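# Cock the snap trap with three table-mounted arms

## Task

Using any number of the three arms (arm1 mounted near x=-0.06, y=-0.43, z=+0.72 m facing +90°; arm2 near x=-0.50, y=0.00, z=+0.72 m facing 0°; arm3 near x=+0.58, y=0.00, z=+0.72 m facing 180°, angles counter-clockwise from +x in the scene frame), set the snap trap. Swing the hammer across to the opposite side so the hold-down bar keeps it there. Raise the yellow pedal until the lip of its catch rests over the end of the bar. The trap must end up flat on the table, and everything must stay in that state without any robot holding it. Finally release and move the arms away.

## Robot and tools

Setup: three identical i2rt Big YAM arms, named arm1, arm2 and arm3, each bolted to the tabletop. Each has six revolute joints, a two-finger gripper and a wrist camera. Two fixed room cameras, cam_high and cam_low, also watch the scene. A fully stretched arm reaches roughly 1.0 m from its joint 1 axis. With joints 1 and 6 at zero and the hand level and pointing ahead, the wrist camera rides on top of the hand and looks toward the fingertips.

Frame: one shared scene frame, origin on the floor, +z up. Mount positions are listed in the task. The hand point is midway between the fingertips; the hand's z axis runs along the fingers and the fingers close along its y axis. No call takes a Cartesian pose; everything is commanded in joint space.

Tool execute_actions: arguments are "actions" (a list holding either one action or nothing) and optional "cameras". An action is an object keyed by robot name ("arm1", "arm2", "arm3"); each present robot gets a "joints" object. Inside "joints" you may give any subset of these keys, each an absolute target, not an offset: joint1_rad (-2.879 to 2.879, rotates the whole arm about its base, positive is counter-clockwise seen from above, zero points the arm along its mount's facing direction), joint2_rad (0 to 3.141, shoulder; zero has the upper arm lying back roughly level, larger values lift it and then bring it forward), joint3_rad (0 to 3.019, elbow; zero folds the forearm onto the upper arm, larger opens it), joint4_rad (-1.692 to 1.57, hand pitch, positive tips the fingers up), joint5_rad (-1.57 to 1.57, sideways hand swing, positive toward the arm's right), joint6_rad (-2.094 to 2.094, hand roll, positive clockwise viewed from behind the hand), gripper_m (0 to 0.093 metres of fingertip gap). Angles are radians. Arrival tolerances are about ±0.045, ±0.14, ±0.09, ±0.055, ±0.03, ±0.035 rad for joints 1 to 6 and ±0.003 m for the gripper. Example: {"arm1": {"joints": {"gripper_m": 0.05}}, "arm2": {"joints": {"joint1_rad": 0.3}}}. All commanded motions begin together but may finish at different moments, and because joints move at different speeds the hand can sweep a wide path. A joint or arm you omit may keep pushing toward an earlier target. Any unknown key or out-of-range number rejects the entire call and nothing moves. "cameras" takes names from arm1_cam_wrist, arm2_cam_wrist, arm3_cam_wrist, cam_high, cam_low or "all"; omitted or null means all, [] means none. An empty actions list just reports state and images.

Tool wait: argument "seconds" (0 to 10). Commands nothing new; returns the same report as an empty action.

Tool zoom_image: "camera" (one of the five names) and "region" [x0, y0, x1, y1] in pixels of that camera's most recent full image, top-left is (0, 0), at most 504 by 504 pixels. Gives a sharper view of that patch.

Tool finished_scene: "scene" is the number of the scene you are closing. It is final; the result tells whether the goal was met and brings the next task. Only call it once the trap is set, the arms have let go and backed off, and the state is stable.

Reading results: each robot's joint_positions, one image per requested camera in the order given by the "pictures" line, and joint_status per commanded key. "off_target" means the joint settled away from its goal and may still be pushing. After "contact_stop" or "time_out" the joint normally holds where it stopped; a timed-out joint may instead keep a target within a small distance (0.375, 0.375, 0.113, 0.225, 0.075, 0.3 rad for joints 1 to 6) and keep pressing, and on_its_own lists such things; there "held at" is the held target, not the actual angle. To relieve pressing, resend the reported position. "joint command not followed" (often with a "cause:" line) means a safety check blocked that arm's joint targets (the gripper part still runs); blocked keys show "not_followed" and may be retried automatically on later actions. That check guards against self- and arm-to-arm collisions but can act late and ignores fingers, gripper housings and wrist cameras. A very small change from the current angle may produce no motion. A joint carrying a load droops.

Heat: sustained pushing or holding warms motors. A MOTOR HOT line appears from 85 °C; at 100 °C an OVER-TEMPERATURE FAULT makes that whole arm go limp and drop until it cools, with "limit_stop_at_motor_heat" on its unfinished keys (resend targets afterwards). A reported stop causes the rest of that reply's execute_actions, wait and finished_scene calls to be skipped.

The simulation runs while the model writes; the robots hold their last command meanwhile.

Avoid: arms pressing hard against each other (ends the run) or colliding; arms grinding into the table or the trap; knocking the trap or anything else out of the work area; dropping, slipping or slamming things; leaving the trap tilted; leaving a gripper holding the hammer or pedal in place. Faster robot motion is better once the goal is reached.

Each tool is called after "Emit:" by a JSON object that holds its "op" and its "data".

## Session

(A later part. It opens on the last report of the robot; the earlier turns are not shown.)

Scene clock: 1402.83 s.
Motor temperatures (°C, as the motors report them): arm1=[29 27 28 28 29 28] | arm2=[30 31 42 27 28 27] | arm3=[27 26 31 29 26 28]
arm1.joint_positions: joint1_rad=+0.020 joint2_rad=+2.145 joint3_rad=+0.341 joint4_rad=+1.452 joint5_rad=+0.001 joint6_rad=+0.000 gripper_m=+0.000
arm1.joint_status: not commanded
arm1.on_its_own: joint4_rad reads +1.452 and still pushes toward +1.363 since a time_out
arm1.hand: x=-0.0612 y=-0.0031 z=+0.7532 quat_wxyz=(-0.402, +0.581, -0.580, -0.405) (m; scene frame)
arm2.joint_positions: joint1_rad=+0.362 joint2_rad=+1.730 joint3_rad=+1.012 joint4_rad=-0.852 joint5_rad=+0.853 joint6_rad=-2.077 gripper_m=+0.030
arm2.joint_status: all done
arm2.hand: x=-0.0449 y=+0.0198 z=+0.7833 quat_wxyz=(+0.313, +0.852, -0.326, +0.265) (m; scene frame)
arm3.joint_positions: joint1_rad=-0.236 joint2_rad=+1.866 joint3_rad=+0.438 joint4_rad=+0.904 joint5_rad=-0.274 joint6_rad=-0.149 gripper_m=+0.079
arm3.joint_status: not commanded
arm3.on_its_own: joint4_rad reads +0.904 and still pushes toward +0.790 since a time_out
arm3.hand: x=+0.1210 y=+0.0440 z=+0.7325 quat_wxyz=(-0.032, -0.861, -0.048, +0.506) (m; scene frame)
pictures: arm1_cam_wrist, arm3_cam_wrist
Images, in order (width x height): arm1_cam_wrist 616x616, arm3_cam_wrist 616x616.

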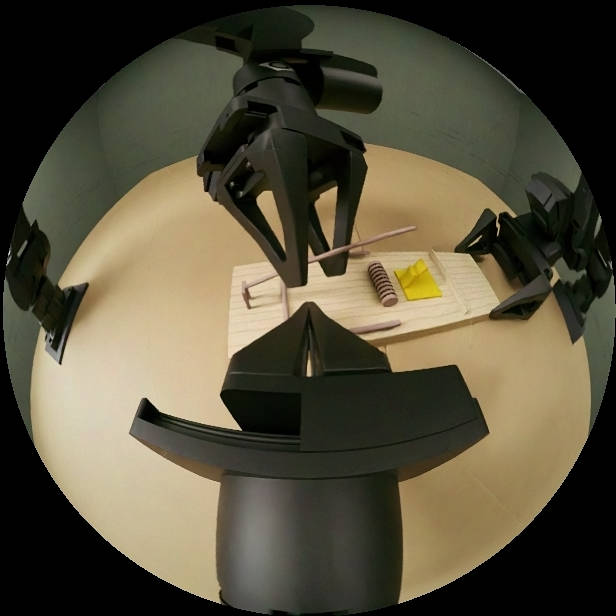

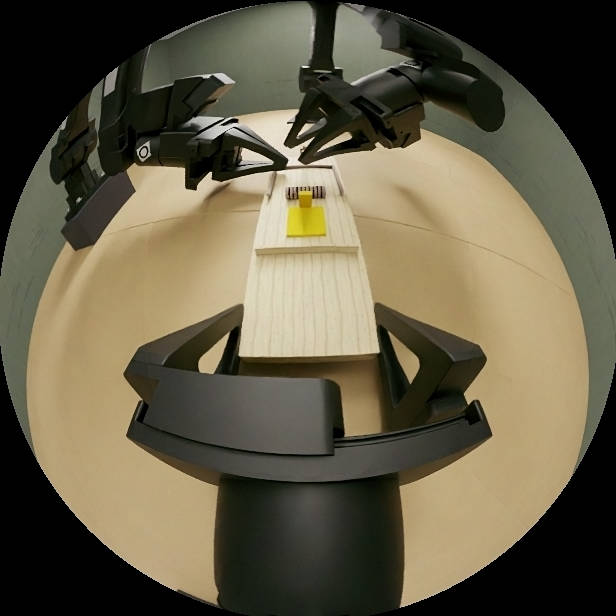

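Emit:
{"op": "execute_actions", "data": {"actions": [{"arm2":{"joints":{"joint1_rad":0.402,"joint2_rad":1.762}}}], "cameras": ["arm1_cam_wrist","arm3_cam_wrist","cam_low"]}}

Emit:
{"op": "zoom_image", "data": {"camera": "arm1_cam_wrist", "region": [220, 150, 460, 350]}}

Emit:
{"op": "zoom_image", "data": {"camera": "arm3_cam_wrist", "region": [240, 100, 380, 240]}}

Scene clock: 1412.33 s.
Motor temperatures (°C, as the motors report them): arm1=[29 27 28 28 29 28] | arm2=[30 31 42 27 28 27] | arm3=[27 26 31 29 26 28]
arm1.joint_positions: joint1_rad=+0.020 joint2_rad=+2.145 joint3_rad=+0.341 joint4_rad=+1.452 joint5_rad=+0.001 joint6_rad=+0.000 gripper_m=+0.000
arm1.joint_status: not commanded
arm1.on_its_own: joint4_rad reads +1.452 and still pushes toward +1.363 since a time_out
arm1.hand: x=-0.0612 y=-0.0031 z=+0.7532 quat_wxyz=(-0.402, +0.581, -0.580, -0.405) (m; scene frame)
arm2.joint_positions: joint1_rad=+0.398 joint2_rad=+1.730 joint3_rad=+1.012 joint4_rad=-0.852 joint5_rad=+0.853 joint6_rad=-2.077 gripper_m=+0.030
arm2.joint_status: all done
arm2.hand: x=-0.0459 y=+0.0364 z=+0.7835 quat_wxyz=(+0.308, +0.857, -0.311, +0.271) (m; scene frame)
arm3.joint_positions: joint1_rad=-0.236 joint2_rad=+1.866 joint3_rad=+0.438 joint4_rad=+0.904 joint5_rad=-0.274 joint6_rad=-0.149 gripper_m=+0.079
arm3.joint_status: not commanded
arm3.on_its_own: joint4_rad reads +0.904 and still pushes toward +0.790 since a time_out
arm3.hand: x=+0.1210 y=+0.0440 z=+0.7325 quat_wxyz=(-0.032, -0.861, -0.048, +0.506) (m; scene frame)
pictures: arm1_cam_wrist, arm3_cam_wrist, cam_low
Images, in order (width x height): arm1_cam_wrist 616x616, arm3_cam_wrist 616x616, cam_low 896x504.

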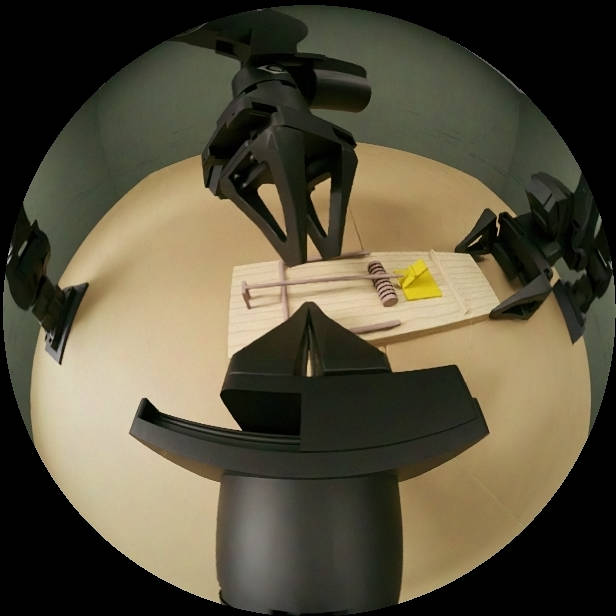

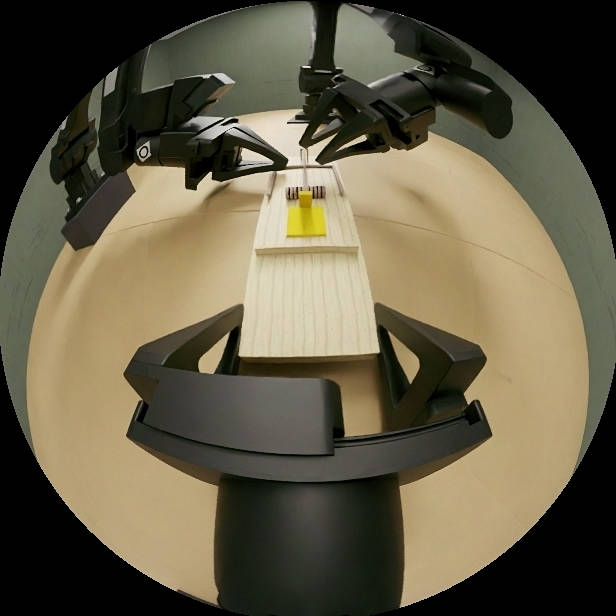

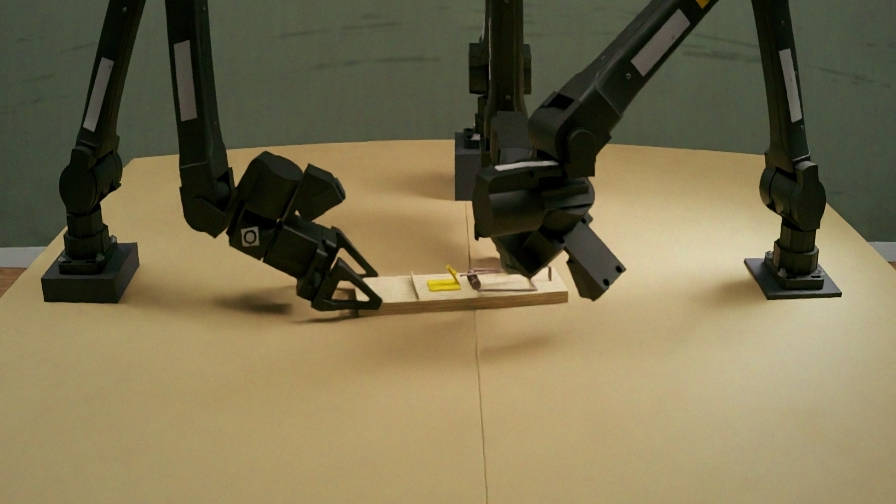

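Region (220, 150, 460, 350) of arm1_cam_wrist's 616x616 image, scaled by 2.100, with more detail than that image has.

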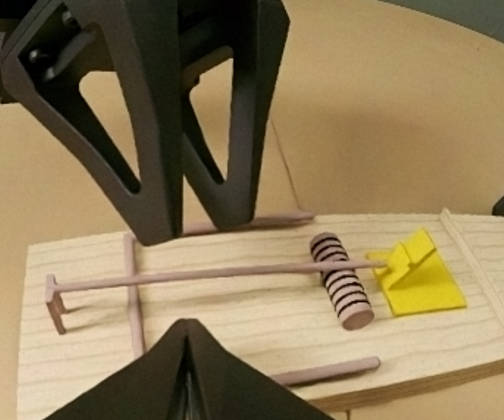

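Region (240, 100, 380, 240) of arm3_cam_wrist's 616x616 image, scaled by 3.600, with more detail than that image has.

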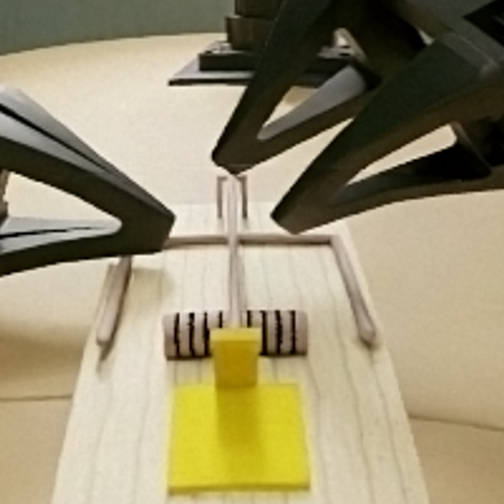

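The bar is down on the spring. Let me look at the catch geometry.

Emit:
{"op": "zoom_image", "data": {"camera": "cam_low", "region": [410, 250, 500, 310]}}

Emit:
{"op": "zoom_image", "data": {"camera": "arm1_cam_wrist", "region": [360, 240, 460, 320]}}

Region (410, 250, 500, 310) of cam_low's 896x504 image, scaled by 5.600, with more detail than that image has.

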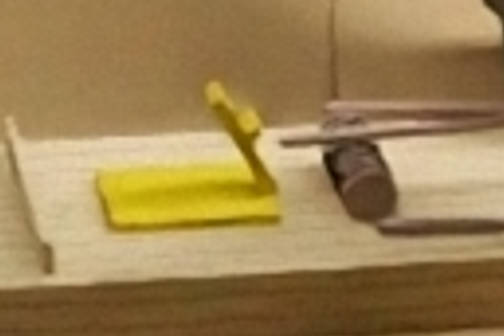

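Region (360, 240, 460, 320) of arm1_cam_wrist's 616x616 image, scaled by 5.040, with more detail than that image has; it fills the top 403 rows of this view, and the rest is white.

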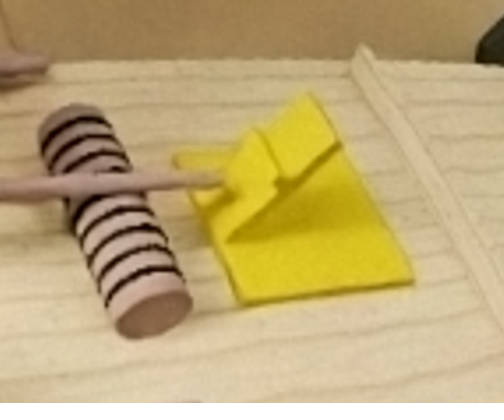

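Emit:
{"op": "execute_actions", "data": {"actions": [{"arm2":{"joints":{"joint2_rad":1.745,"joint3_rad":1.24,"joint4_rad":-1.0,"joint6_rad":-1.80,"gripper_m":0.0}}}], "cameras": []}}

Emit:
{"op": "execute_actions", "data": {"actions": [{"arm2":{"joints":{"joint1_rad":0.331,"joint2_rad":1.955,"joint3_rad":1.355,"joint4_rad":-0.95,"joint6_rad":-1.69}}}], "cameras": ["arm1_cam_wrist","arm3_cam_wrist","cam_low"]}}

Emit:
{"op": "zoom_image", "data": {"camera": "arm1_cam_wrist", "region": [340, 190, 490, 320]}}

Emit:
{"op": "zoom_image", "data": {"camera": "arm3_cam_wrist", "region": [240, 120, 400, 260]}}

Scene clock: 1469.10 s.
Motor temperatures (°C, as the motors report them): arm1=[29 27 28 28 29 28] | arm2=[30 31 41 27 28 27] | arm3=[27 26 31 29 26 28]
arm1.joint_positions: joint1_rad=+0.020 joint2_rad=+2.145 joint3_rad=+0.341 joint4_rad=+1.452 joint5_rad=+0.001 joint6_rad=+0.000 gripper_m=+0.000
arm1.joint_status: not commanded
arm1.on_its_own: joint4_rad reads +1.452 and still pushes toward +1.363 since a time_out
arm1.hand: x=-0.0612 y=-0.0031 z=+0.7532 quat_wxyz=(-0.402, +0.581, -0.580, -0.405) (m; scene frame)
arm2.joint_positions: joint1_rad=+0.398 joint2_rad=+1.730 joint3_rad=+1.220 joint4_rad=-0.991 joint5_rad=+0.853 joint6_rad=-1.814 gripper_m=+0.001
arm2.joint_status: all done
arm2.hand: x=+0.0088 y=+0.0571 z=+0.8490 quat_wxyz=(+0.246, +0.802, -0.433, +0.329) (m; scene frame)
arm3.joint_positions: joint1_rad=-0.236 joint2_rad=+1.866 joint3_rad=+0.438 joint4_rad=+0.904 joint5_rad=-0.274 joint6_rad=-0.149 gripper_m=+0.079
arm3.joint_status: not commanded
arm3.on_its_own: joint4_rad reads +0.904 and still pushes toward +0.790 since a time_out
arm3.hand: x=+0.1210 y=+0.0440 z=+0.7325 quat_wxyz=(-0.032, -0.861, -0.048, +0.506) (m; scene frame)
pictures: none
No camera images: the call's "cameras" was empty. Leave "cameras" out to get every camera's image.

Scene clock: 1470.47 s.
Motor temperatures (°C, as the motors report them): arm1=[29 27 28 28 29 28] | arm2=[30 31 41 27 28 27] | arm3=[27 26 31 29 26 28]
arm1.joint_positions: joint1_rad=+0.020 joint2_rad=+2.145 joint3_rad=+0.341 joint4_rad=+1.452 joint5_rad=+0.001 joint6_rad=+0.000 gripper_m=+0.000
arm1.joint_status: not commanded
arm1.on_its_own: joint4_rad reads +1.452 and still pushes toward +1.363 since a time_out
arm1.hand: x=-0.0612 y=-0.0031 z=+0.7532 quat_wxyz=(-0.402, +0.581, -0.580, -0.405) (m; scene frame)
arm2.joint_positions: joint1_rad=+0.328 joint2_rad=+1.943 joint3_rad=+1.337 joint4_rad=-0.953 joint5_rad=+0.854 joint6_rad=-1.704 gripper_m=+0.001
arm2.joint_status: all done
arm2.hand: x=+0.0533 y=+0.0350 z=+0.7820 quat_wxyz=(+0.260, +0.767, -0.493, +0.317) (m; scene frame)
arm3.joint_positions: joint1_rad=-0.236 joint2_rad=+1.866 joint3_rad=+0.438 joint4_rad=+0.904 joint5_rad=-0.274 joint6_rad=-0.149 gripper_m=+0.079
arm3.joint_status: not commanded
arm3.on_its_own: joint4_rad reads +0.904 and still pushes toward +0.790 since a time_out
arm3.hand: x=+0.1210 y=+0.0440 z=+0.7325 quat_wxyz=(-0.032, -0.861, -0.048, +0.506) (m; scene frame)
pictures: arm1_cam_wrist, arm3_cam_wrist, cam_low
Images, in order (width x height): arm1_cam_wrist 616x616, arm3_cam_wrist 616x616, cam_low 896x504.

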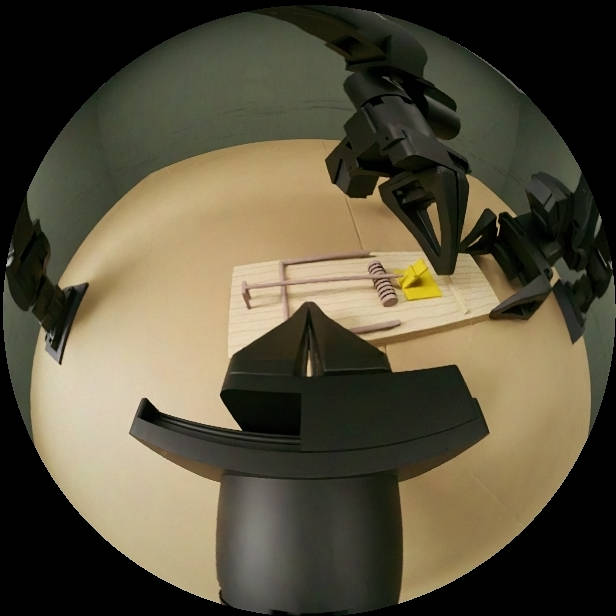

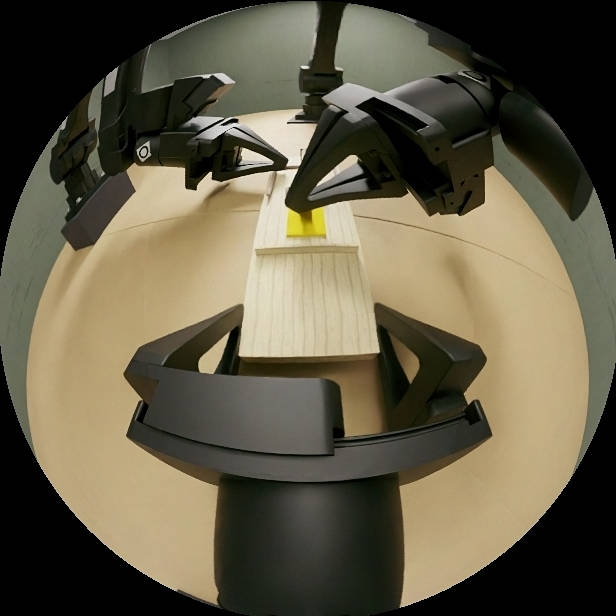

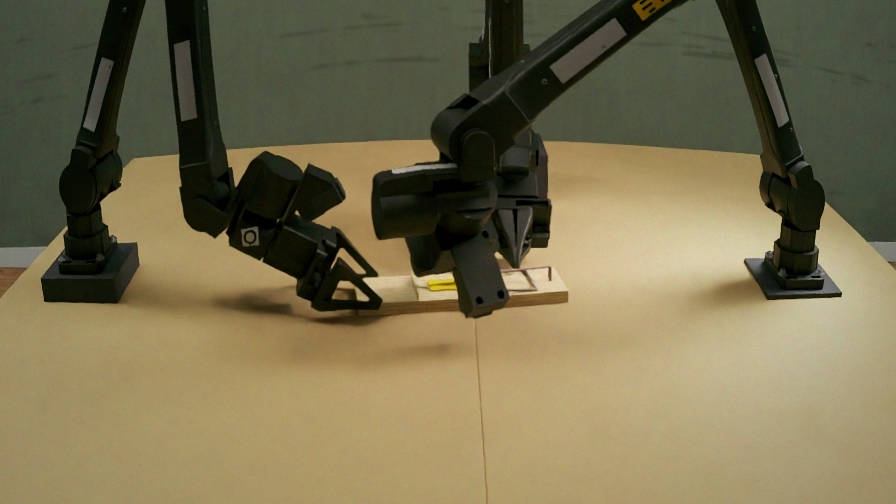

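Region (340, 190, 490, 320) of arm1_cam_wrist's 616x616 image, scaled by 3.360, with more detail than that image has; it fills the top 437 rows of this view, and the rest is white.

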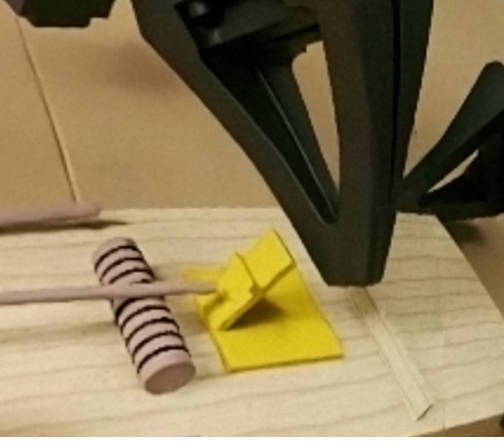

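Region (240, 120, 400, 260) of arm3_cam_wrist's 616x616 image, scaled by 3.150, with more detail than that image has; it fills the top 441 rows of this view, and the rest is white.

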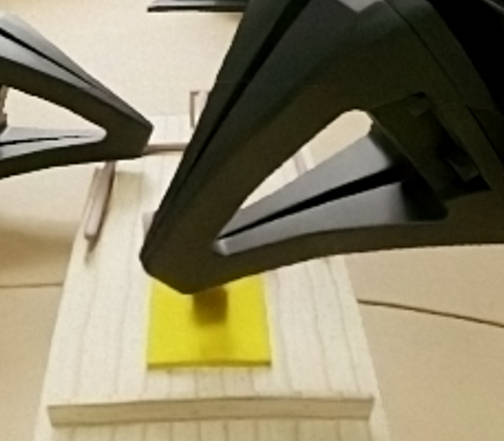

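Emit:
{"op": "execute_actions", "data": {"actions": [{"arm2":{"joints":{"joint1_rad":0.357,"joint3_rad":1.318}}}], "cameras": ["arm1_cam_wrist","arm3_cam_wrist","cam_low"]}}

Emit:
{"op": "zoom_image", "data": {"camera": "arm1_cam_wrist", "region": [340, 190, 490, 320]}}

Emit:
{"op": "zoom_image", "data": {"camera": "arm3_cam_wrist", "region": [240, 120, 400, 260]}}

Scene clock: 1486.83 s.
Motor temperatures (°C, as the motors report them): arm1=[29 27 28 28 29 28] | arm2=[30 31 41 27 28 27] | arm3=[27 26 31 29 26 28]
arm1.joint_positions: joint1_rad=+0.020 joint2_rad=+2.145 joint3_rad=+0.341 joint4_rad=+1.452 joint5_rad=+0.001 joint6_rad=+0.000 gripper_m=+0.000
arm1.joint_status: not commanded
arm1.on_its_own: joint4_rad reads +1.452 and still pushes toward +1.363 since a time_out
arm1.hand: x=-0.0612 y=-0.0031 z=+0.7532 quat_wxyz=(-0.402, +0.581, -0.580, -0.405) (m; scene frame)
arm2.joint_positions: joint1_rad=+0.351 joint2_rad=+1.943 joint3_rad=+1.322 joint4_rad=-0.953 joint5_rad=+0.854 joint6_rad=-1.704 gripper_m=+0.001
arm2.joint_status: all done
arm2.hand: x=+0.0464 y=+0.0457 z=+0.7773 quat_wxyz=(+0.262, +0.774, -0.482, +0.316) (m; scene frame)
arm3.joint_positions: joint1_rad=-0.236 joint2_rad=+1.866 joint3_rad=+0.438 joint4_rad=+0.904 joint5_rad=-0.274 joint6_rad=-0.149 gripper_m=+0.079
arm3.joint_status: not commanded
arm3.on_its_own: joint4_rad reads +0.904 and still pushes toward +0.790 since a time_out
arm3.hand: x=+0.1210 y=+0.0440 z=+0.7325 quat_wxyz=(-0.032, -0.861, -0.048, +0.506) (m; scene frame)
pictures: arm1_cam_wrist, arm3_cam_wrist, cam_low
Images, in order (width x height): arm1_cam_wrist 616x616, arm3_cam_wrist 616x616, cam_low 896x504.

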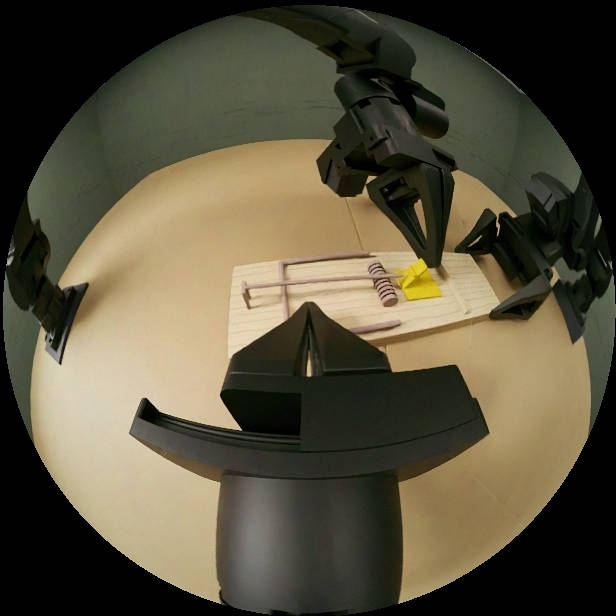

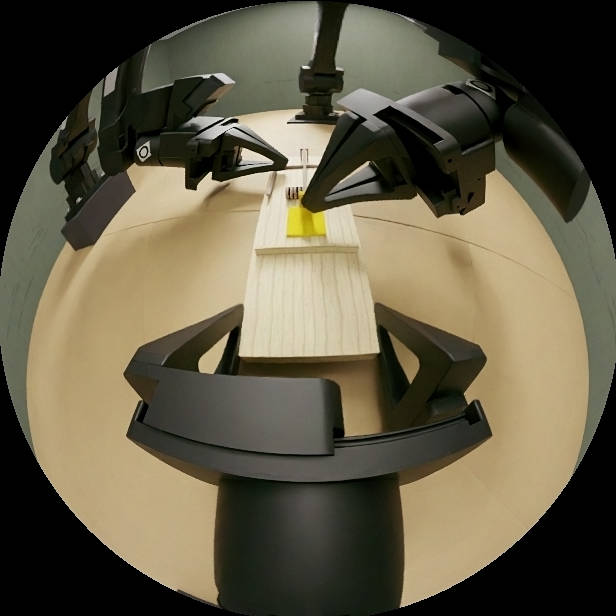

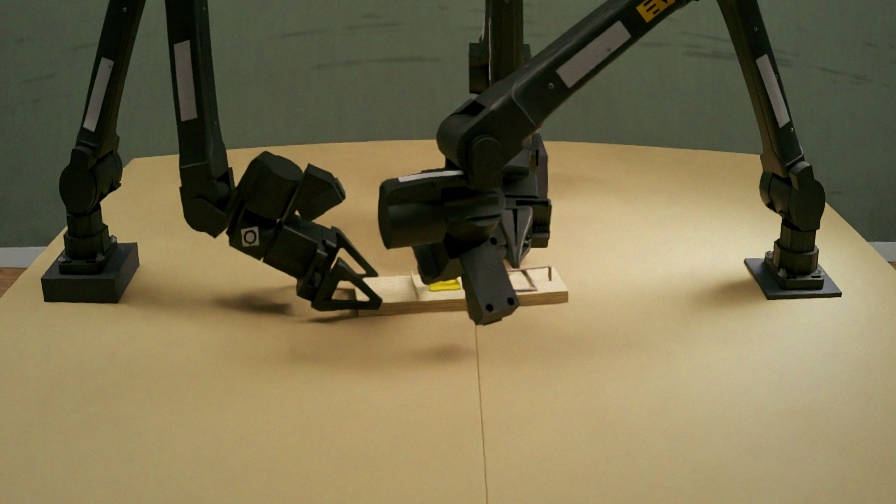

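Region (340, 190, 490, 320) of arm1_cam_wrist's 616x616 image, scaled by 3.360, with more detail than that image has; it fills the top 437 rows of this view, and the rest is white.

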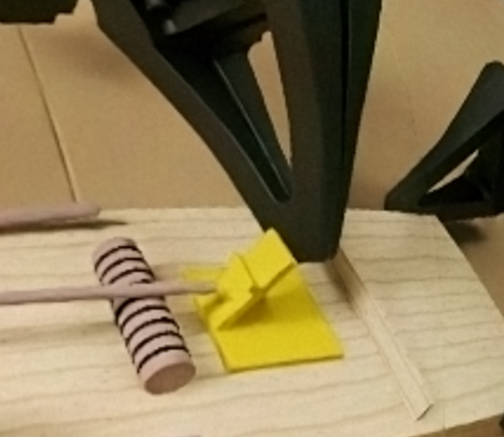

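Region (240, 120, 400, 260) of arm3_cam_wrist's 616x616 image, scaled by 3.150, with more detail than that image has; it fills the top 441 rows of this view, and the rest is white.

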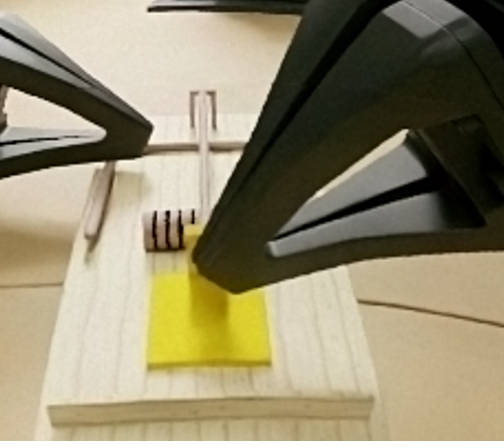

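Emit:
{"op": "execute_actions", "data": {"actions": [{"arm2":{"joints":{"joint3_rad":1.304,"joint4_rad":-1.02}}}], "cameras": ["arm1_cam_wrist","arm3_cam_wrist"]}}

Emit:
{"op": "zoom_image", "data": {"camera": "arm1_cam_wrist", "region": [340, 190, 490, 320]}}

Emit:
{"op": "zoom_image", "data": {"camera": "arm3_cam_wrist", "region": [240, 120, 400, 260]}}

Scene clock: 1501.13 s.
Motor temperatures (°C, as the motors report them): arm1=[29 27 28 28 29 28] | arm2=[30 32 40 27 28 27] | arm3=[27 26 31 29 26 28]
arm1.joint_positions: joint1_rad=+0.020 joint2_rad=+2.145 joint3_rad=+0.341 joint4_rad=+1.452 joint5_rad=+0.001 joint6_rad=+0.000 gripper_m=+0.000
arm1.joint_status: not commanded
arm1.on_its_own: joint4_rad reads +1.452 and still pushes toward +1.363 since a time_out
arm1.hand: x=-0.0612 y=-0.0031 z=+0.7532 quat_wxyz=(-0.402, +0.581, -0.580, -0.405) (m; scene frame)
arm2.joint_positions: joint1_rad=+0.351 joint2_rad=+1.943 joint3_rad=+1.308 joint4_rad=-1.008 joint5_rad=+0.854 joint6_rad=-1.704 gripper_m=+0.001
arm2.joint_status: all done
arm2.hand: x=+0.0312 y=+0.0406 z=+0.7735 quat_wxyz=(+0.286, +0.781, -0.469, +0.296) (m; scene frame)
arm3.joint_positions: joint1_rad=-0.236 joint2_rad=+1.866 joint3_rad=+0.438 joint4_rad=+0.904 joint5_rad=-0.274 joint6_rad=-0.149 gripper_m=+0.079
arm3.joint_status: not commanded
arm3.on_its_own: joint4_rad reads +0.904 and still pushes toward +0.790 since a time_out
arm3.hand: x=+0.1210 y=+0.0440 z=+0.7325 quat_wxyz=(-0.032, -0.861, -0.048, +0.506) (m; scene frame)
pictures: arm1_cam_wrist, arm3_cam_wrist
Images, in order (width x height): arm1_cam_wrist 616x616, arm3_cam_wrist 616x616.

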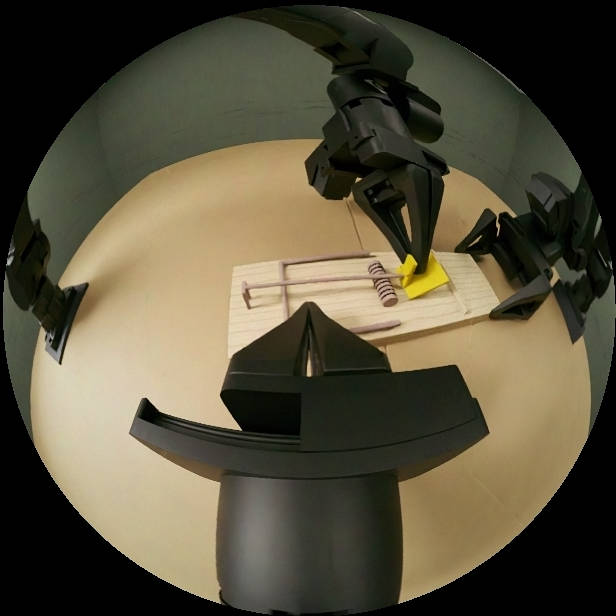

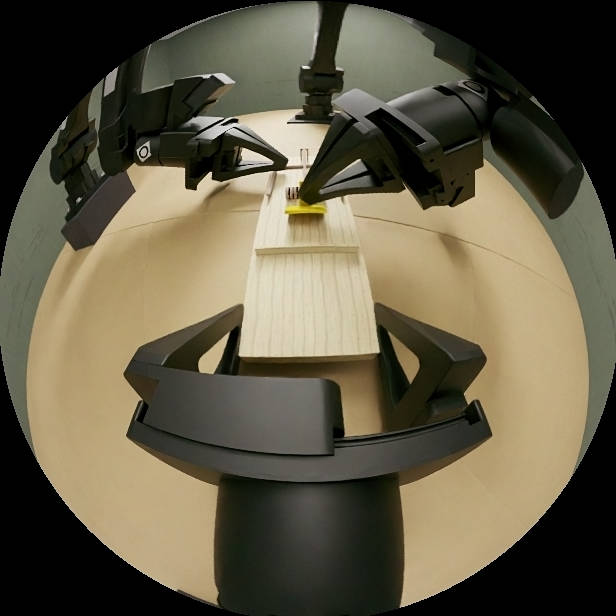

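Region (340, 190, 490, 320) of arm1_cam_wrist's 616x616 image, scaled by 3.360, with more detail than that image has; it fills the top 437 rows of this view, and the rest is white.

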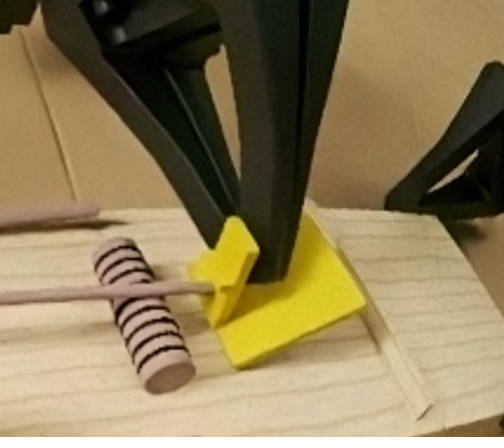

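Region (240, 120, 400, 260) of arm3_cam_wrist's 616x616 image, scaled by 3.150, with more detail than that image has; it fills the top 441 rows of this view, and the rest is white.

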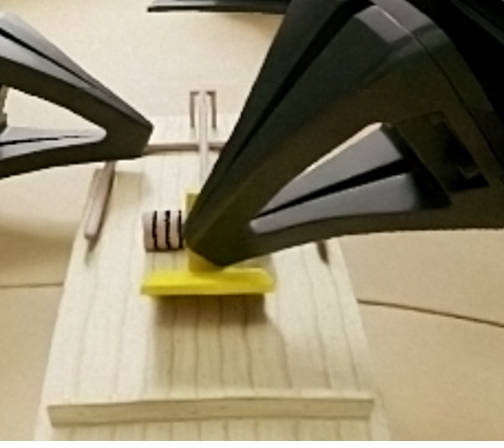

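Emit:
{"op": "zoom_image", "data": {"camera": "arm1_cam_wrist", "region": [375, 240, 455, 310]}}

Region (375, 240, 455, 310) of arm1_cam_wrist's 616x616 image, scaled by 6.300, with more detail than that image has; it fills the top 441 rows of this view, and the rest is white.

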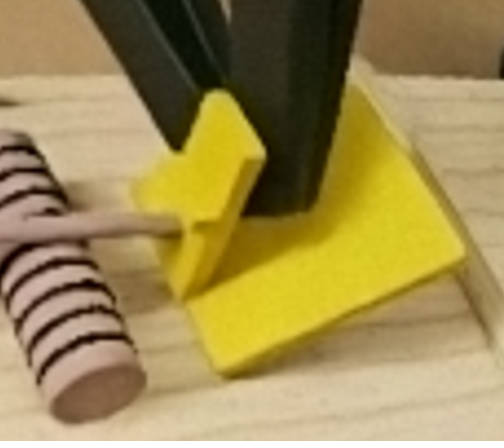

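Emit:
{"op": "execute_actions", "data": {"actions": [{"arm2":{"joints":{"joint4_rad":-1.042}}}], "cameras": ["arm1_cam_wrist","arm2_cam_wrist","cam_low","cam_high"]}}

Emit:
{"op": "zoom_image", "data": {"camera": "arm1_cam_wrist", "region": [375, 240, 455, 310]}}

Scene clock: 1510.57 s.
Motor temperatures (°C, as the motors report them): arm1=[29 27 28 28 29 28] | arm2=[30 32 40 27 28 27] | arm3=[27 26 31 29 26 28]
arm1.joint_positions: joint1_rad=+0.020 joint2_rad=+2.145 joint3_rad=+0.341 joint4_rad=+1.452 joint5_rad=+0.001 joint6_rad=+0.000 gripper_m=+0.000
arm1.joint_status: not commanded
arm1.on_its_own: joint4_rad reads +1.452 and still pushes toward +1.363 since a time_out
arm1.hand: x=-0.0612 y=-0.0031 z=+0.7532 quat_wxyz=(-0.402, +0.581, -0.580, -0.405) (m; scene frame)
arm2.joint_positions: joint1_rad=+0.351 joint2_rad=+1.943 joint3_rad=+1.308 joint4_rad=-1.014 joint5_rad=+0.854 joint6_rad=-1.702 gripper_m=+0.001
arm2.joint_status: all done
arm2.hand: x=+0.0303 y=+0.0403 z=+0.7736 quat_wxyz=(+0.287, +0.781, -0.469, +0.295) (m; scene frame)
arm3.joint_positions: joint1_rad=-0.236 joint2_rad=+1.866 joint3_rad=+0.438 joint4_rad=+0.904 joint5_rad=-0.274 joint6_rad=-0.149 gripper_m=+0.079
arm3.joint_status: not commanded
arm3.on_its_own: joint4_rad reads +0.904 and still pushes toward +0.790 since a time_out
arm3.hand: x=+0.1210 y=+0.0440 z=+0.7325 quat_wxyz=(-0.032, -0.861, -0.048, +0.506) (m; scene frame)
pictures: arm1_cam_wrist, arm2_cam_wrist, cam_high, cam_low
Images, in order (width x height): arm1_cam_wrist 616x616, arm2_cam_wrist 616x616, cam_high 896x504, cam_low 896x504.

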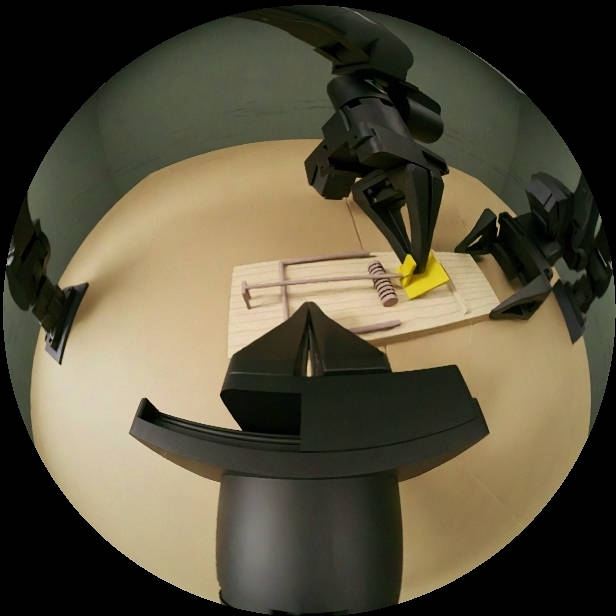

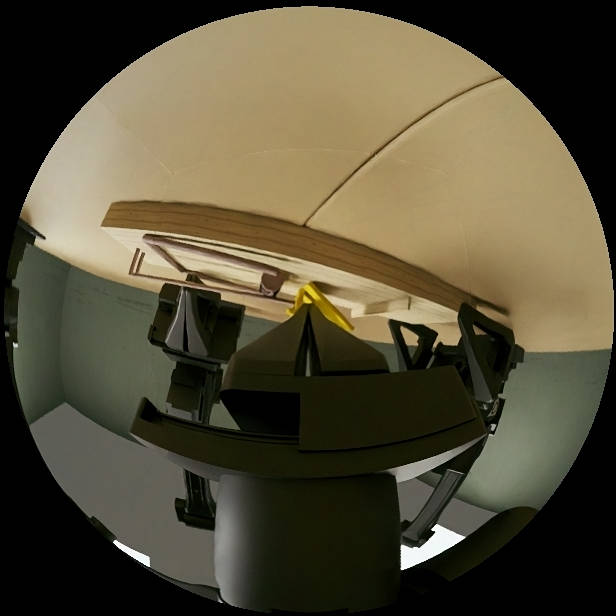

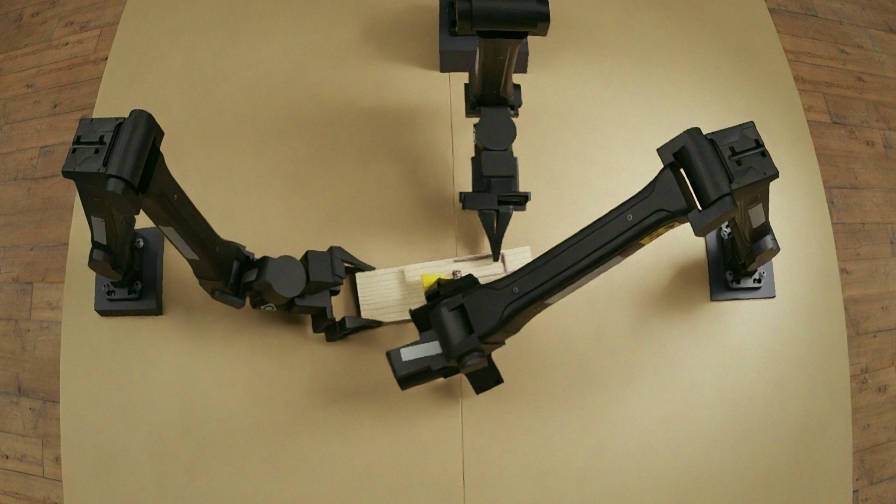

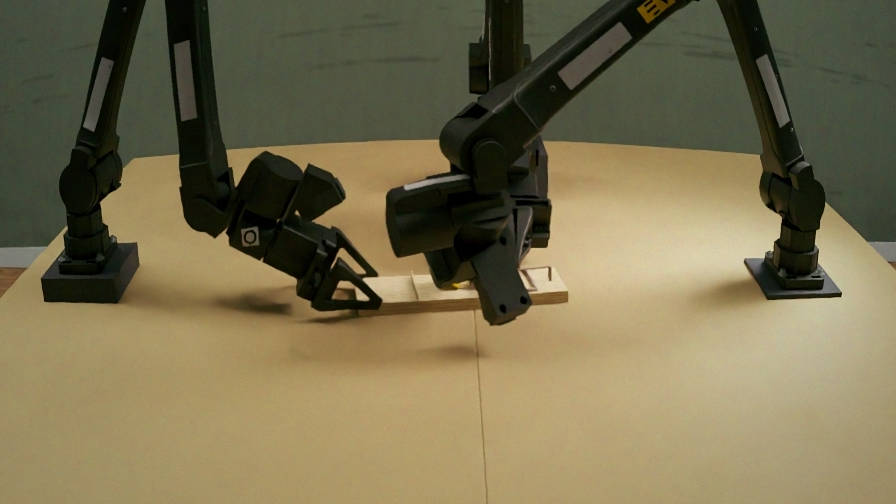

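Region (375, 240, 455, 310) of arm1_cam_wrist's 616x616 image, scaled by 6.300, with more detail than that image has; it fills the top 441 rows of this view, and the rest is white.

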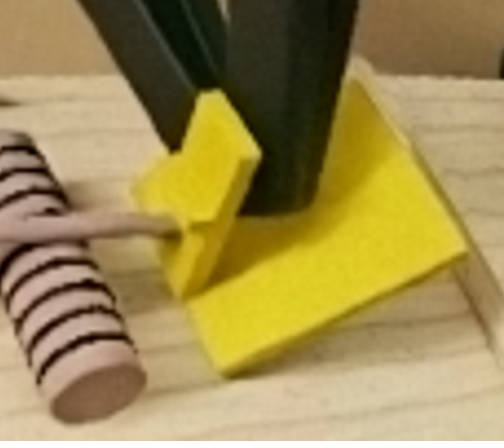

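q4 stalled, so the tab is against its stop. Arm2's wrist camera now has a side view.

Emit:
{"op": "zoom_image", "data": {"camera": "arm2_cam_wrist", "region": [250, 255, 370, 345]}}

Region (250, 255, 370, 345) of arm2_cam_wrist's 616x616 image, scaled by 4.200, with more detail than that image has; it fills the top 378 rows of this view, and the rest is white.

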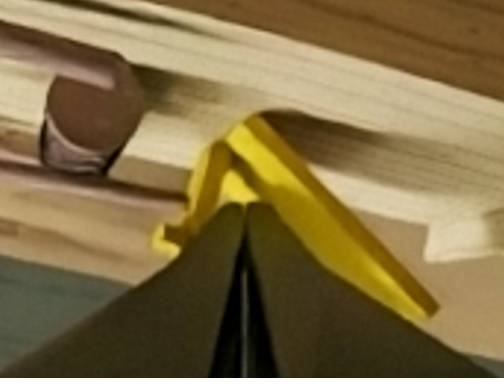

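Emit:
{"op": "execute_actions", "data": {"actions": [{"arm1":{"joints":{"joint2_rad":2.242,"joint4_rad":1.41}},"arm2":{"joints":{"joint4_rad":-1.014}}}], "cameras": ["arm1_cam_wrist","arm2_cam_wrist"]}}

Emit:
{"op": "zoom_image", "data": {"camera": "arm2_cam_wrist", "region": [120, 220, 370, 345]}}

Scene clock: 1531.70 s.
Motor temperatures (°C, as the motors report them): arm1=[29 27 28 28 29 28] | arm2=[30 32 40 27 28 27] | arm3=[27 26 31 29 26 28]
arm1.joint_positions: joint1_rad=+0.020 joint2_rad=+2.153 joint3_rad=+0.341 joint4_rad=+1.472 joint5_rad=+0.001 joint6_rad=+0.000 gripper_m=+0.000
arm1.joint_status: joint4_rad time_out (moved +0.020 of -0.042); the others done
arm1.on_its_own: joint4_rad reads +1.472 and still pushes toward +1.410 since a time_out
arm1.hand: x=-0.0612 y=-0.0028 z=+0.7546 quat_wxyz=(-0.406, +0.578, -0.578, -0.409) (m; scene frame)
arm2.joint_positions: joint1_rad=+0.351 joint2_rad=+1.943 joint3_rad=+1.308 joint4_rad=-1.012 joint5_rad=+0.854 joint6_rad=-1.701 gripper_m=+0.001
arm2.joint_status: all done
arm2.hand: x=+0.0306 y=+0.0404 z=+0.7736 quat_wxyz=(+0.287, +0.781, -0.470, +0.295) (m; scene frame)
arm3.joint_positions: joint1_rad=-0.236 joint2_rad=+1.866 joint3_rad=+0.438 joint4_rad=+0.904 joint5_rad=-0.274 joint6_rad=-0.149 gripper_m=+0.079
arm3.joint_status: not commanded
arm3.on_its_own: joint4_rad reads +0.904 and still pushes toward +0.790 since a time_out
arm3.hand: x=+0.1210 y=+0.0440 z=+0.7325 quat_wxyz=(-0.032, -0.861, -0.048, +0.506) (m; scene frame)
pictures: arm1_cam_wrist, arm2_cam_wrist
Images, in order (width x height): arm1_cam_wrist 616x616, arm2_cam_wrist 616x616.

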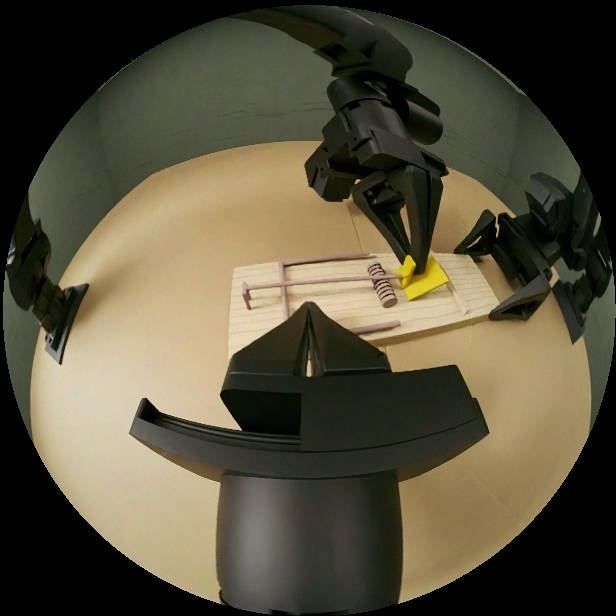

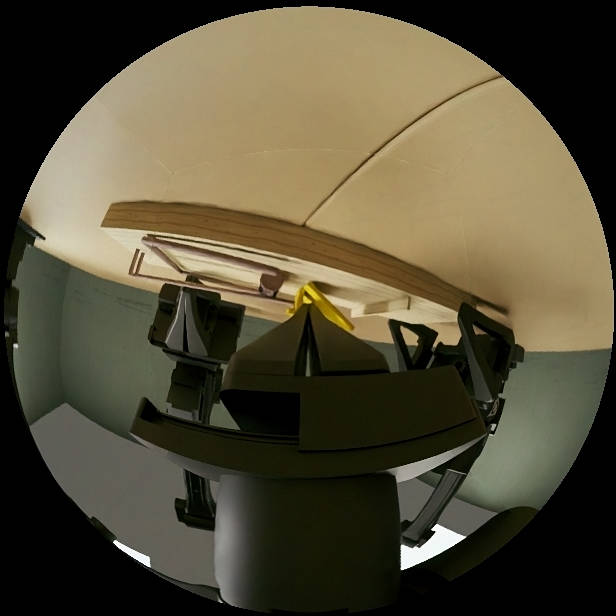

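Region (120, 220, 370, 345) of arm2_cam_wrist's 616x616 image, scaled by 2.016, with more detail than that image has.

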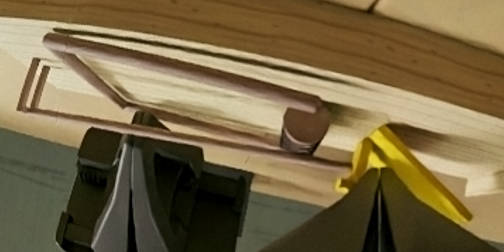

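Emit:
{"op": "execute_actions", "data": {"actions": [{"arm1":{"joints":{"joint2_rad":2.195}}}], "cameras": ["arm2_cam_wrist"]}}

Emit:
{"op": "zoom_image", "data": {"camera": "arm2_cam_wrist", "region": [120, 220, 370, 345]}}

Scene clock: 1535.70 s.
Motor temperatures (°C, as the motors report them): arm1=[29 27 28 28 29 28] | arm2=[30 32 40 27 28 27] | arm3=[27 26 31 29 26 28]
arm1.joint_positions: joint1_rad=+0.020 joint2_rad=+2.139 joint3_rad=+0.336 joint4_rad=+1.472 joint5_rad=+0.001 joint6_rad=+0.000 gripper_m=+0.000
arm1.joint_status: all done
arm1.on_its_own: joint4_rad reads +1.472 and still pushes toward +1.410 since a time_out
arm1.hand: x=-0.0612 y=-0.0027 z=+0.7595 quat_wxyz=(-0.408, +0.576, -0.576, -0.411) (m; scene frame)
arm2.joint_positions: joint1_rad=+0.351 joint2_rad=+1.943 joint3_rad=+1.308 joint4_rad=-1.012 joint5_rad=+0.854 joint6_rad=-1.701 gripper_m=+0.001
arm2.joint_status: not commanded
arm2.hand: x=+0.0306 y=+0.0404 z=+0.7736 quat_wxyz=(+0.287, +0.781, -0.470, +0.295) (m; scene frame)
arm3.joint_positions: joint1_rad=-0.236 joint2_rad=+1.866 joint3_rad=+0.438 joint4_rad=+0.904 joint5_rad=-0.274 joint6_rad=-0.149 gripper_m=+0.079
arm3.joint_status: not commanded
arm3.on_its_own: joint4_rad reads +0.904 and still pushes toward +0.790 since a time_out
arm3.hand: x=+0.1210 y=+0.0440 z=+0.7325 quat_wxyz=(-0.032, -0.861, -0.048, +0.506) (m; scene frame)
pictures: arm2_cam_wrist
Images, in order (width x height): arm2_cam_wrist 616x616.

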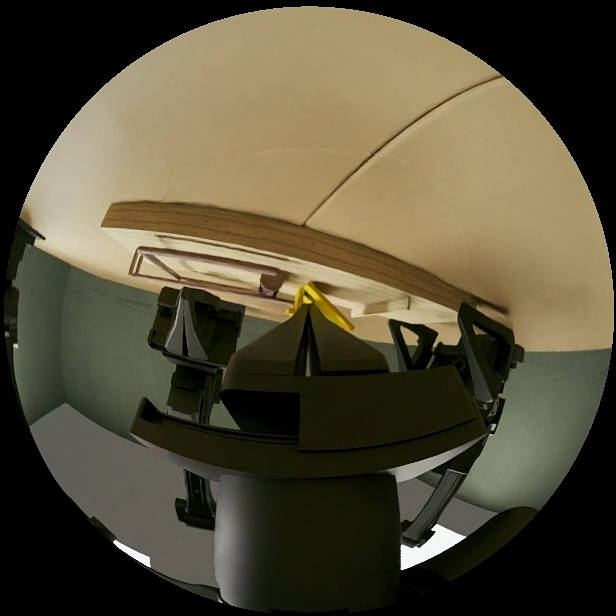

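Region (120, 220, 370, 345) of arm2_cam_wrist's 616x616 image, scaled by 2.016, with more detail than that image has.

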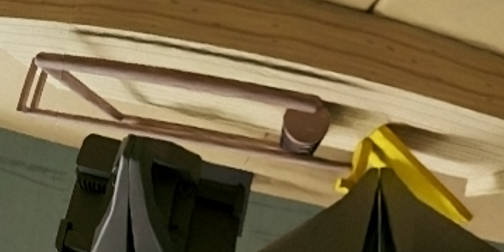

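Emit:
{"op": "execute_actions", "data": {"actions": [{"arm1":{"joints":{"joint2_rad":2.17}}}], "cameras": ["arm2_cam_wrist"]}}

Emit:
{"op": "zoom_image", "data": {"camera": "arm2_cam_wrist", "region": [120, 220, 370, 345]}}

Emit:
{"op": "zoom_image", "data": {"camera": "arm2_cam_wrist", "region": [250, 255, 370, 345]}}

Scene clock: 1538.70 s.
Motor temperatures (°C, as the motors report them): arm1=[29 27 28 28 29 28] | arm2=[30 32 40 27 28 27] | arm3=[27 26 31 29 26 28]
arm1.joint_positions: joint1_rad=+0.020 joint2_rad=+2.124 joint3_rad=+0.330 joint4_rad=+1.469 joint5_rad=+0.003 joint6_rad=+0.000 gripper_m=+0.000
arm1.joint_status: all done
arm1.on_its_own: joint4_rad reads +1.469 and still pushes toward +1.410 since a time_out
arm1.hand: x=-0.0608 y=-0.0027 z=+0.7643 quat_wxyz=(-0.411, +0.574, -0.575, -0.413) (m; scene frame)
arm2.joint_positions: joint1_rad=+0.351 joint2_rad=+1.943 joint3_rad=+1.308 joint4_rad=-1.012 joint5_rad=+0.854 joint6_rad=-1.701 gripper_m=+0.001
arm2.joint_status: not commanded
arm2.hand: x=+0.0306 y=+0.0404 z=+0.7736 quat_wxyz=(+0.287, +0.781, -0.470, +0.295) (m; scene frame)
arm3.joint_positions: joint1_rad=-0.236 joint2_rad=+1.866 joint3_rad=+0.438 joint4_rad=+0.904 joint5_rad=-0.274 joint6_rad=-0.149 gripper_m=+0.079
arm3.joint_status: not commanded
arm3.on_its_own: joint4_rad reads +0.904 and still pushes toward +0.790 since a time_out
arm3.hand: x=+0.1210 y=+0.0440 z=+0.7325 quat_wxyz=(-0.032, -0.861, -0.048, +0.506) (m; scene frame)
pictures: arm2_cam_wrist
Images, in order (width x height): arm2_cam_wrist 616x616.

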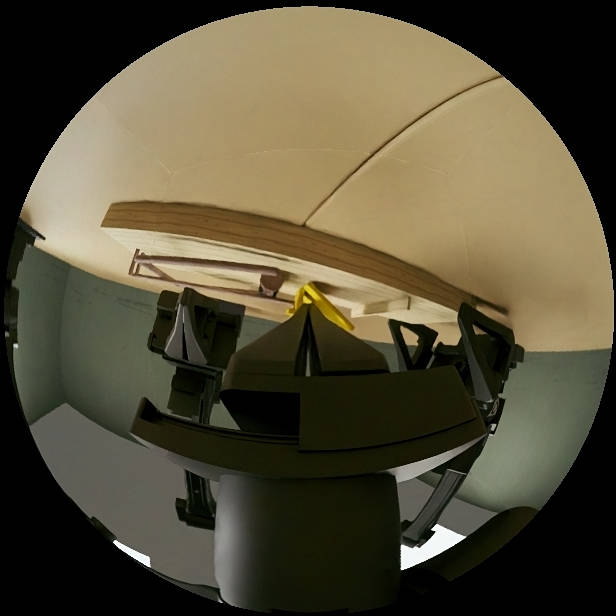

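Region (120, 220, 370, 345) of arm2_cam_wrist's 616x616 image, scaled by 2.016, with more detail than that image has.

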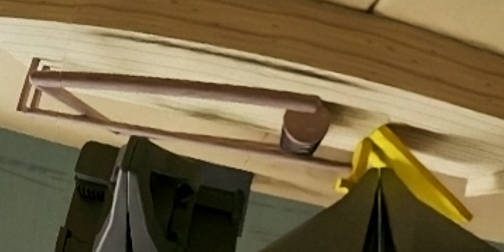

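Region (250, 255, 370, 345) of arm2_cam_wrist's 616x616 image, scaled by 4.200, with more detail than that image has; it fills the top 378 rows of this view, and the rest is white.

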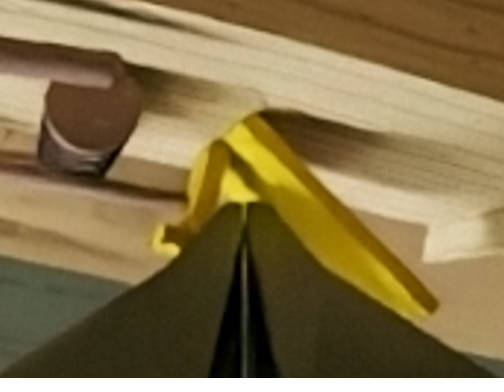

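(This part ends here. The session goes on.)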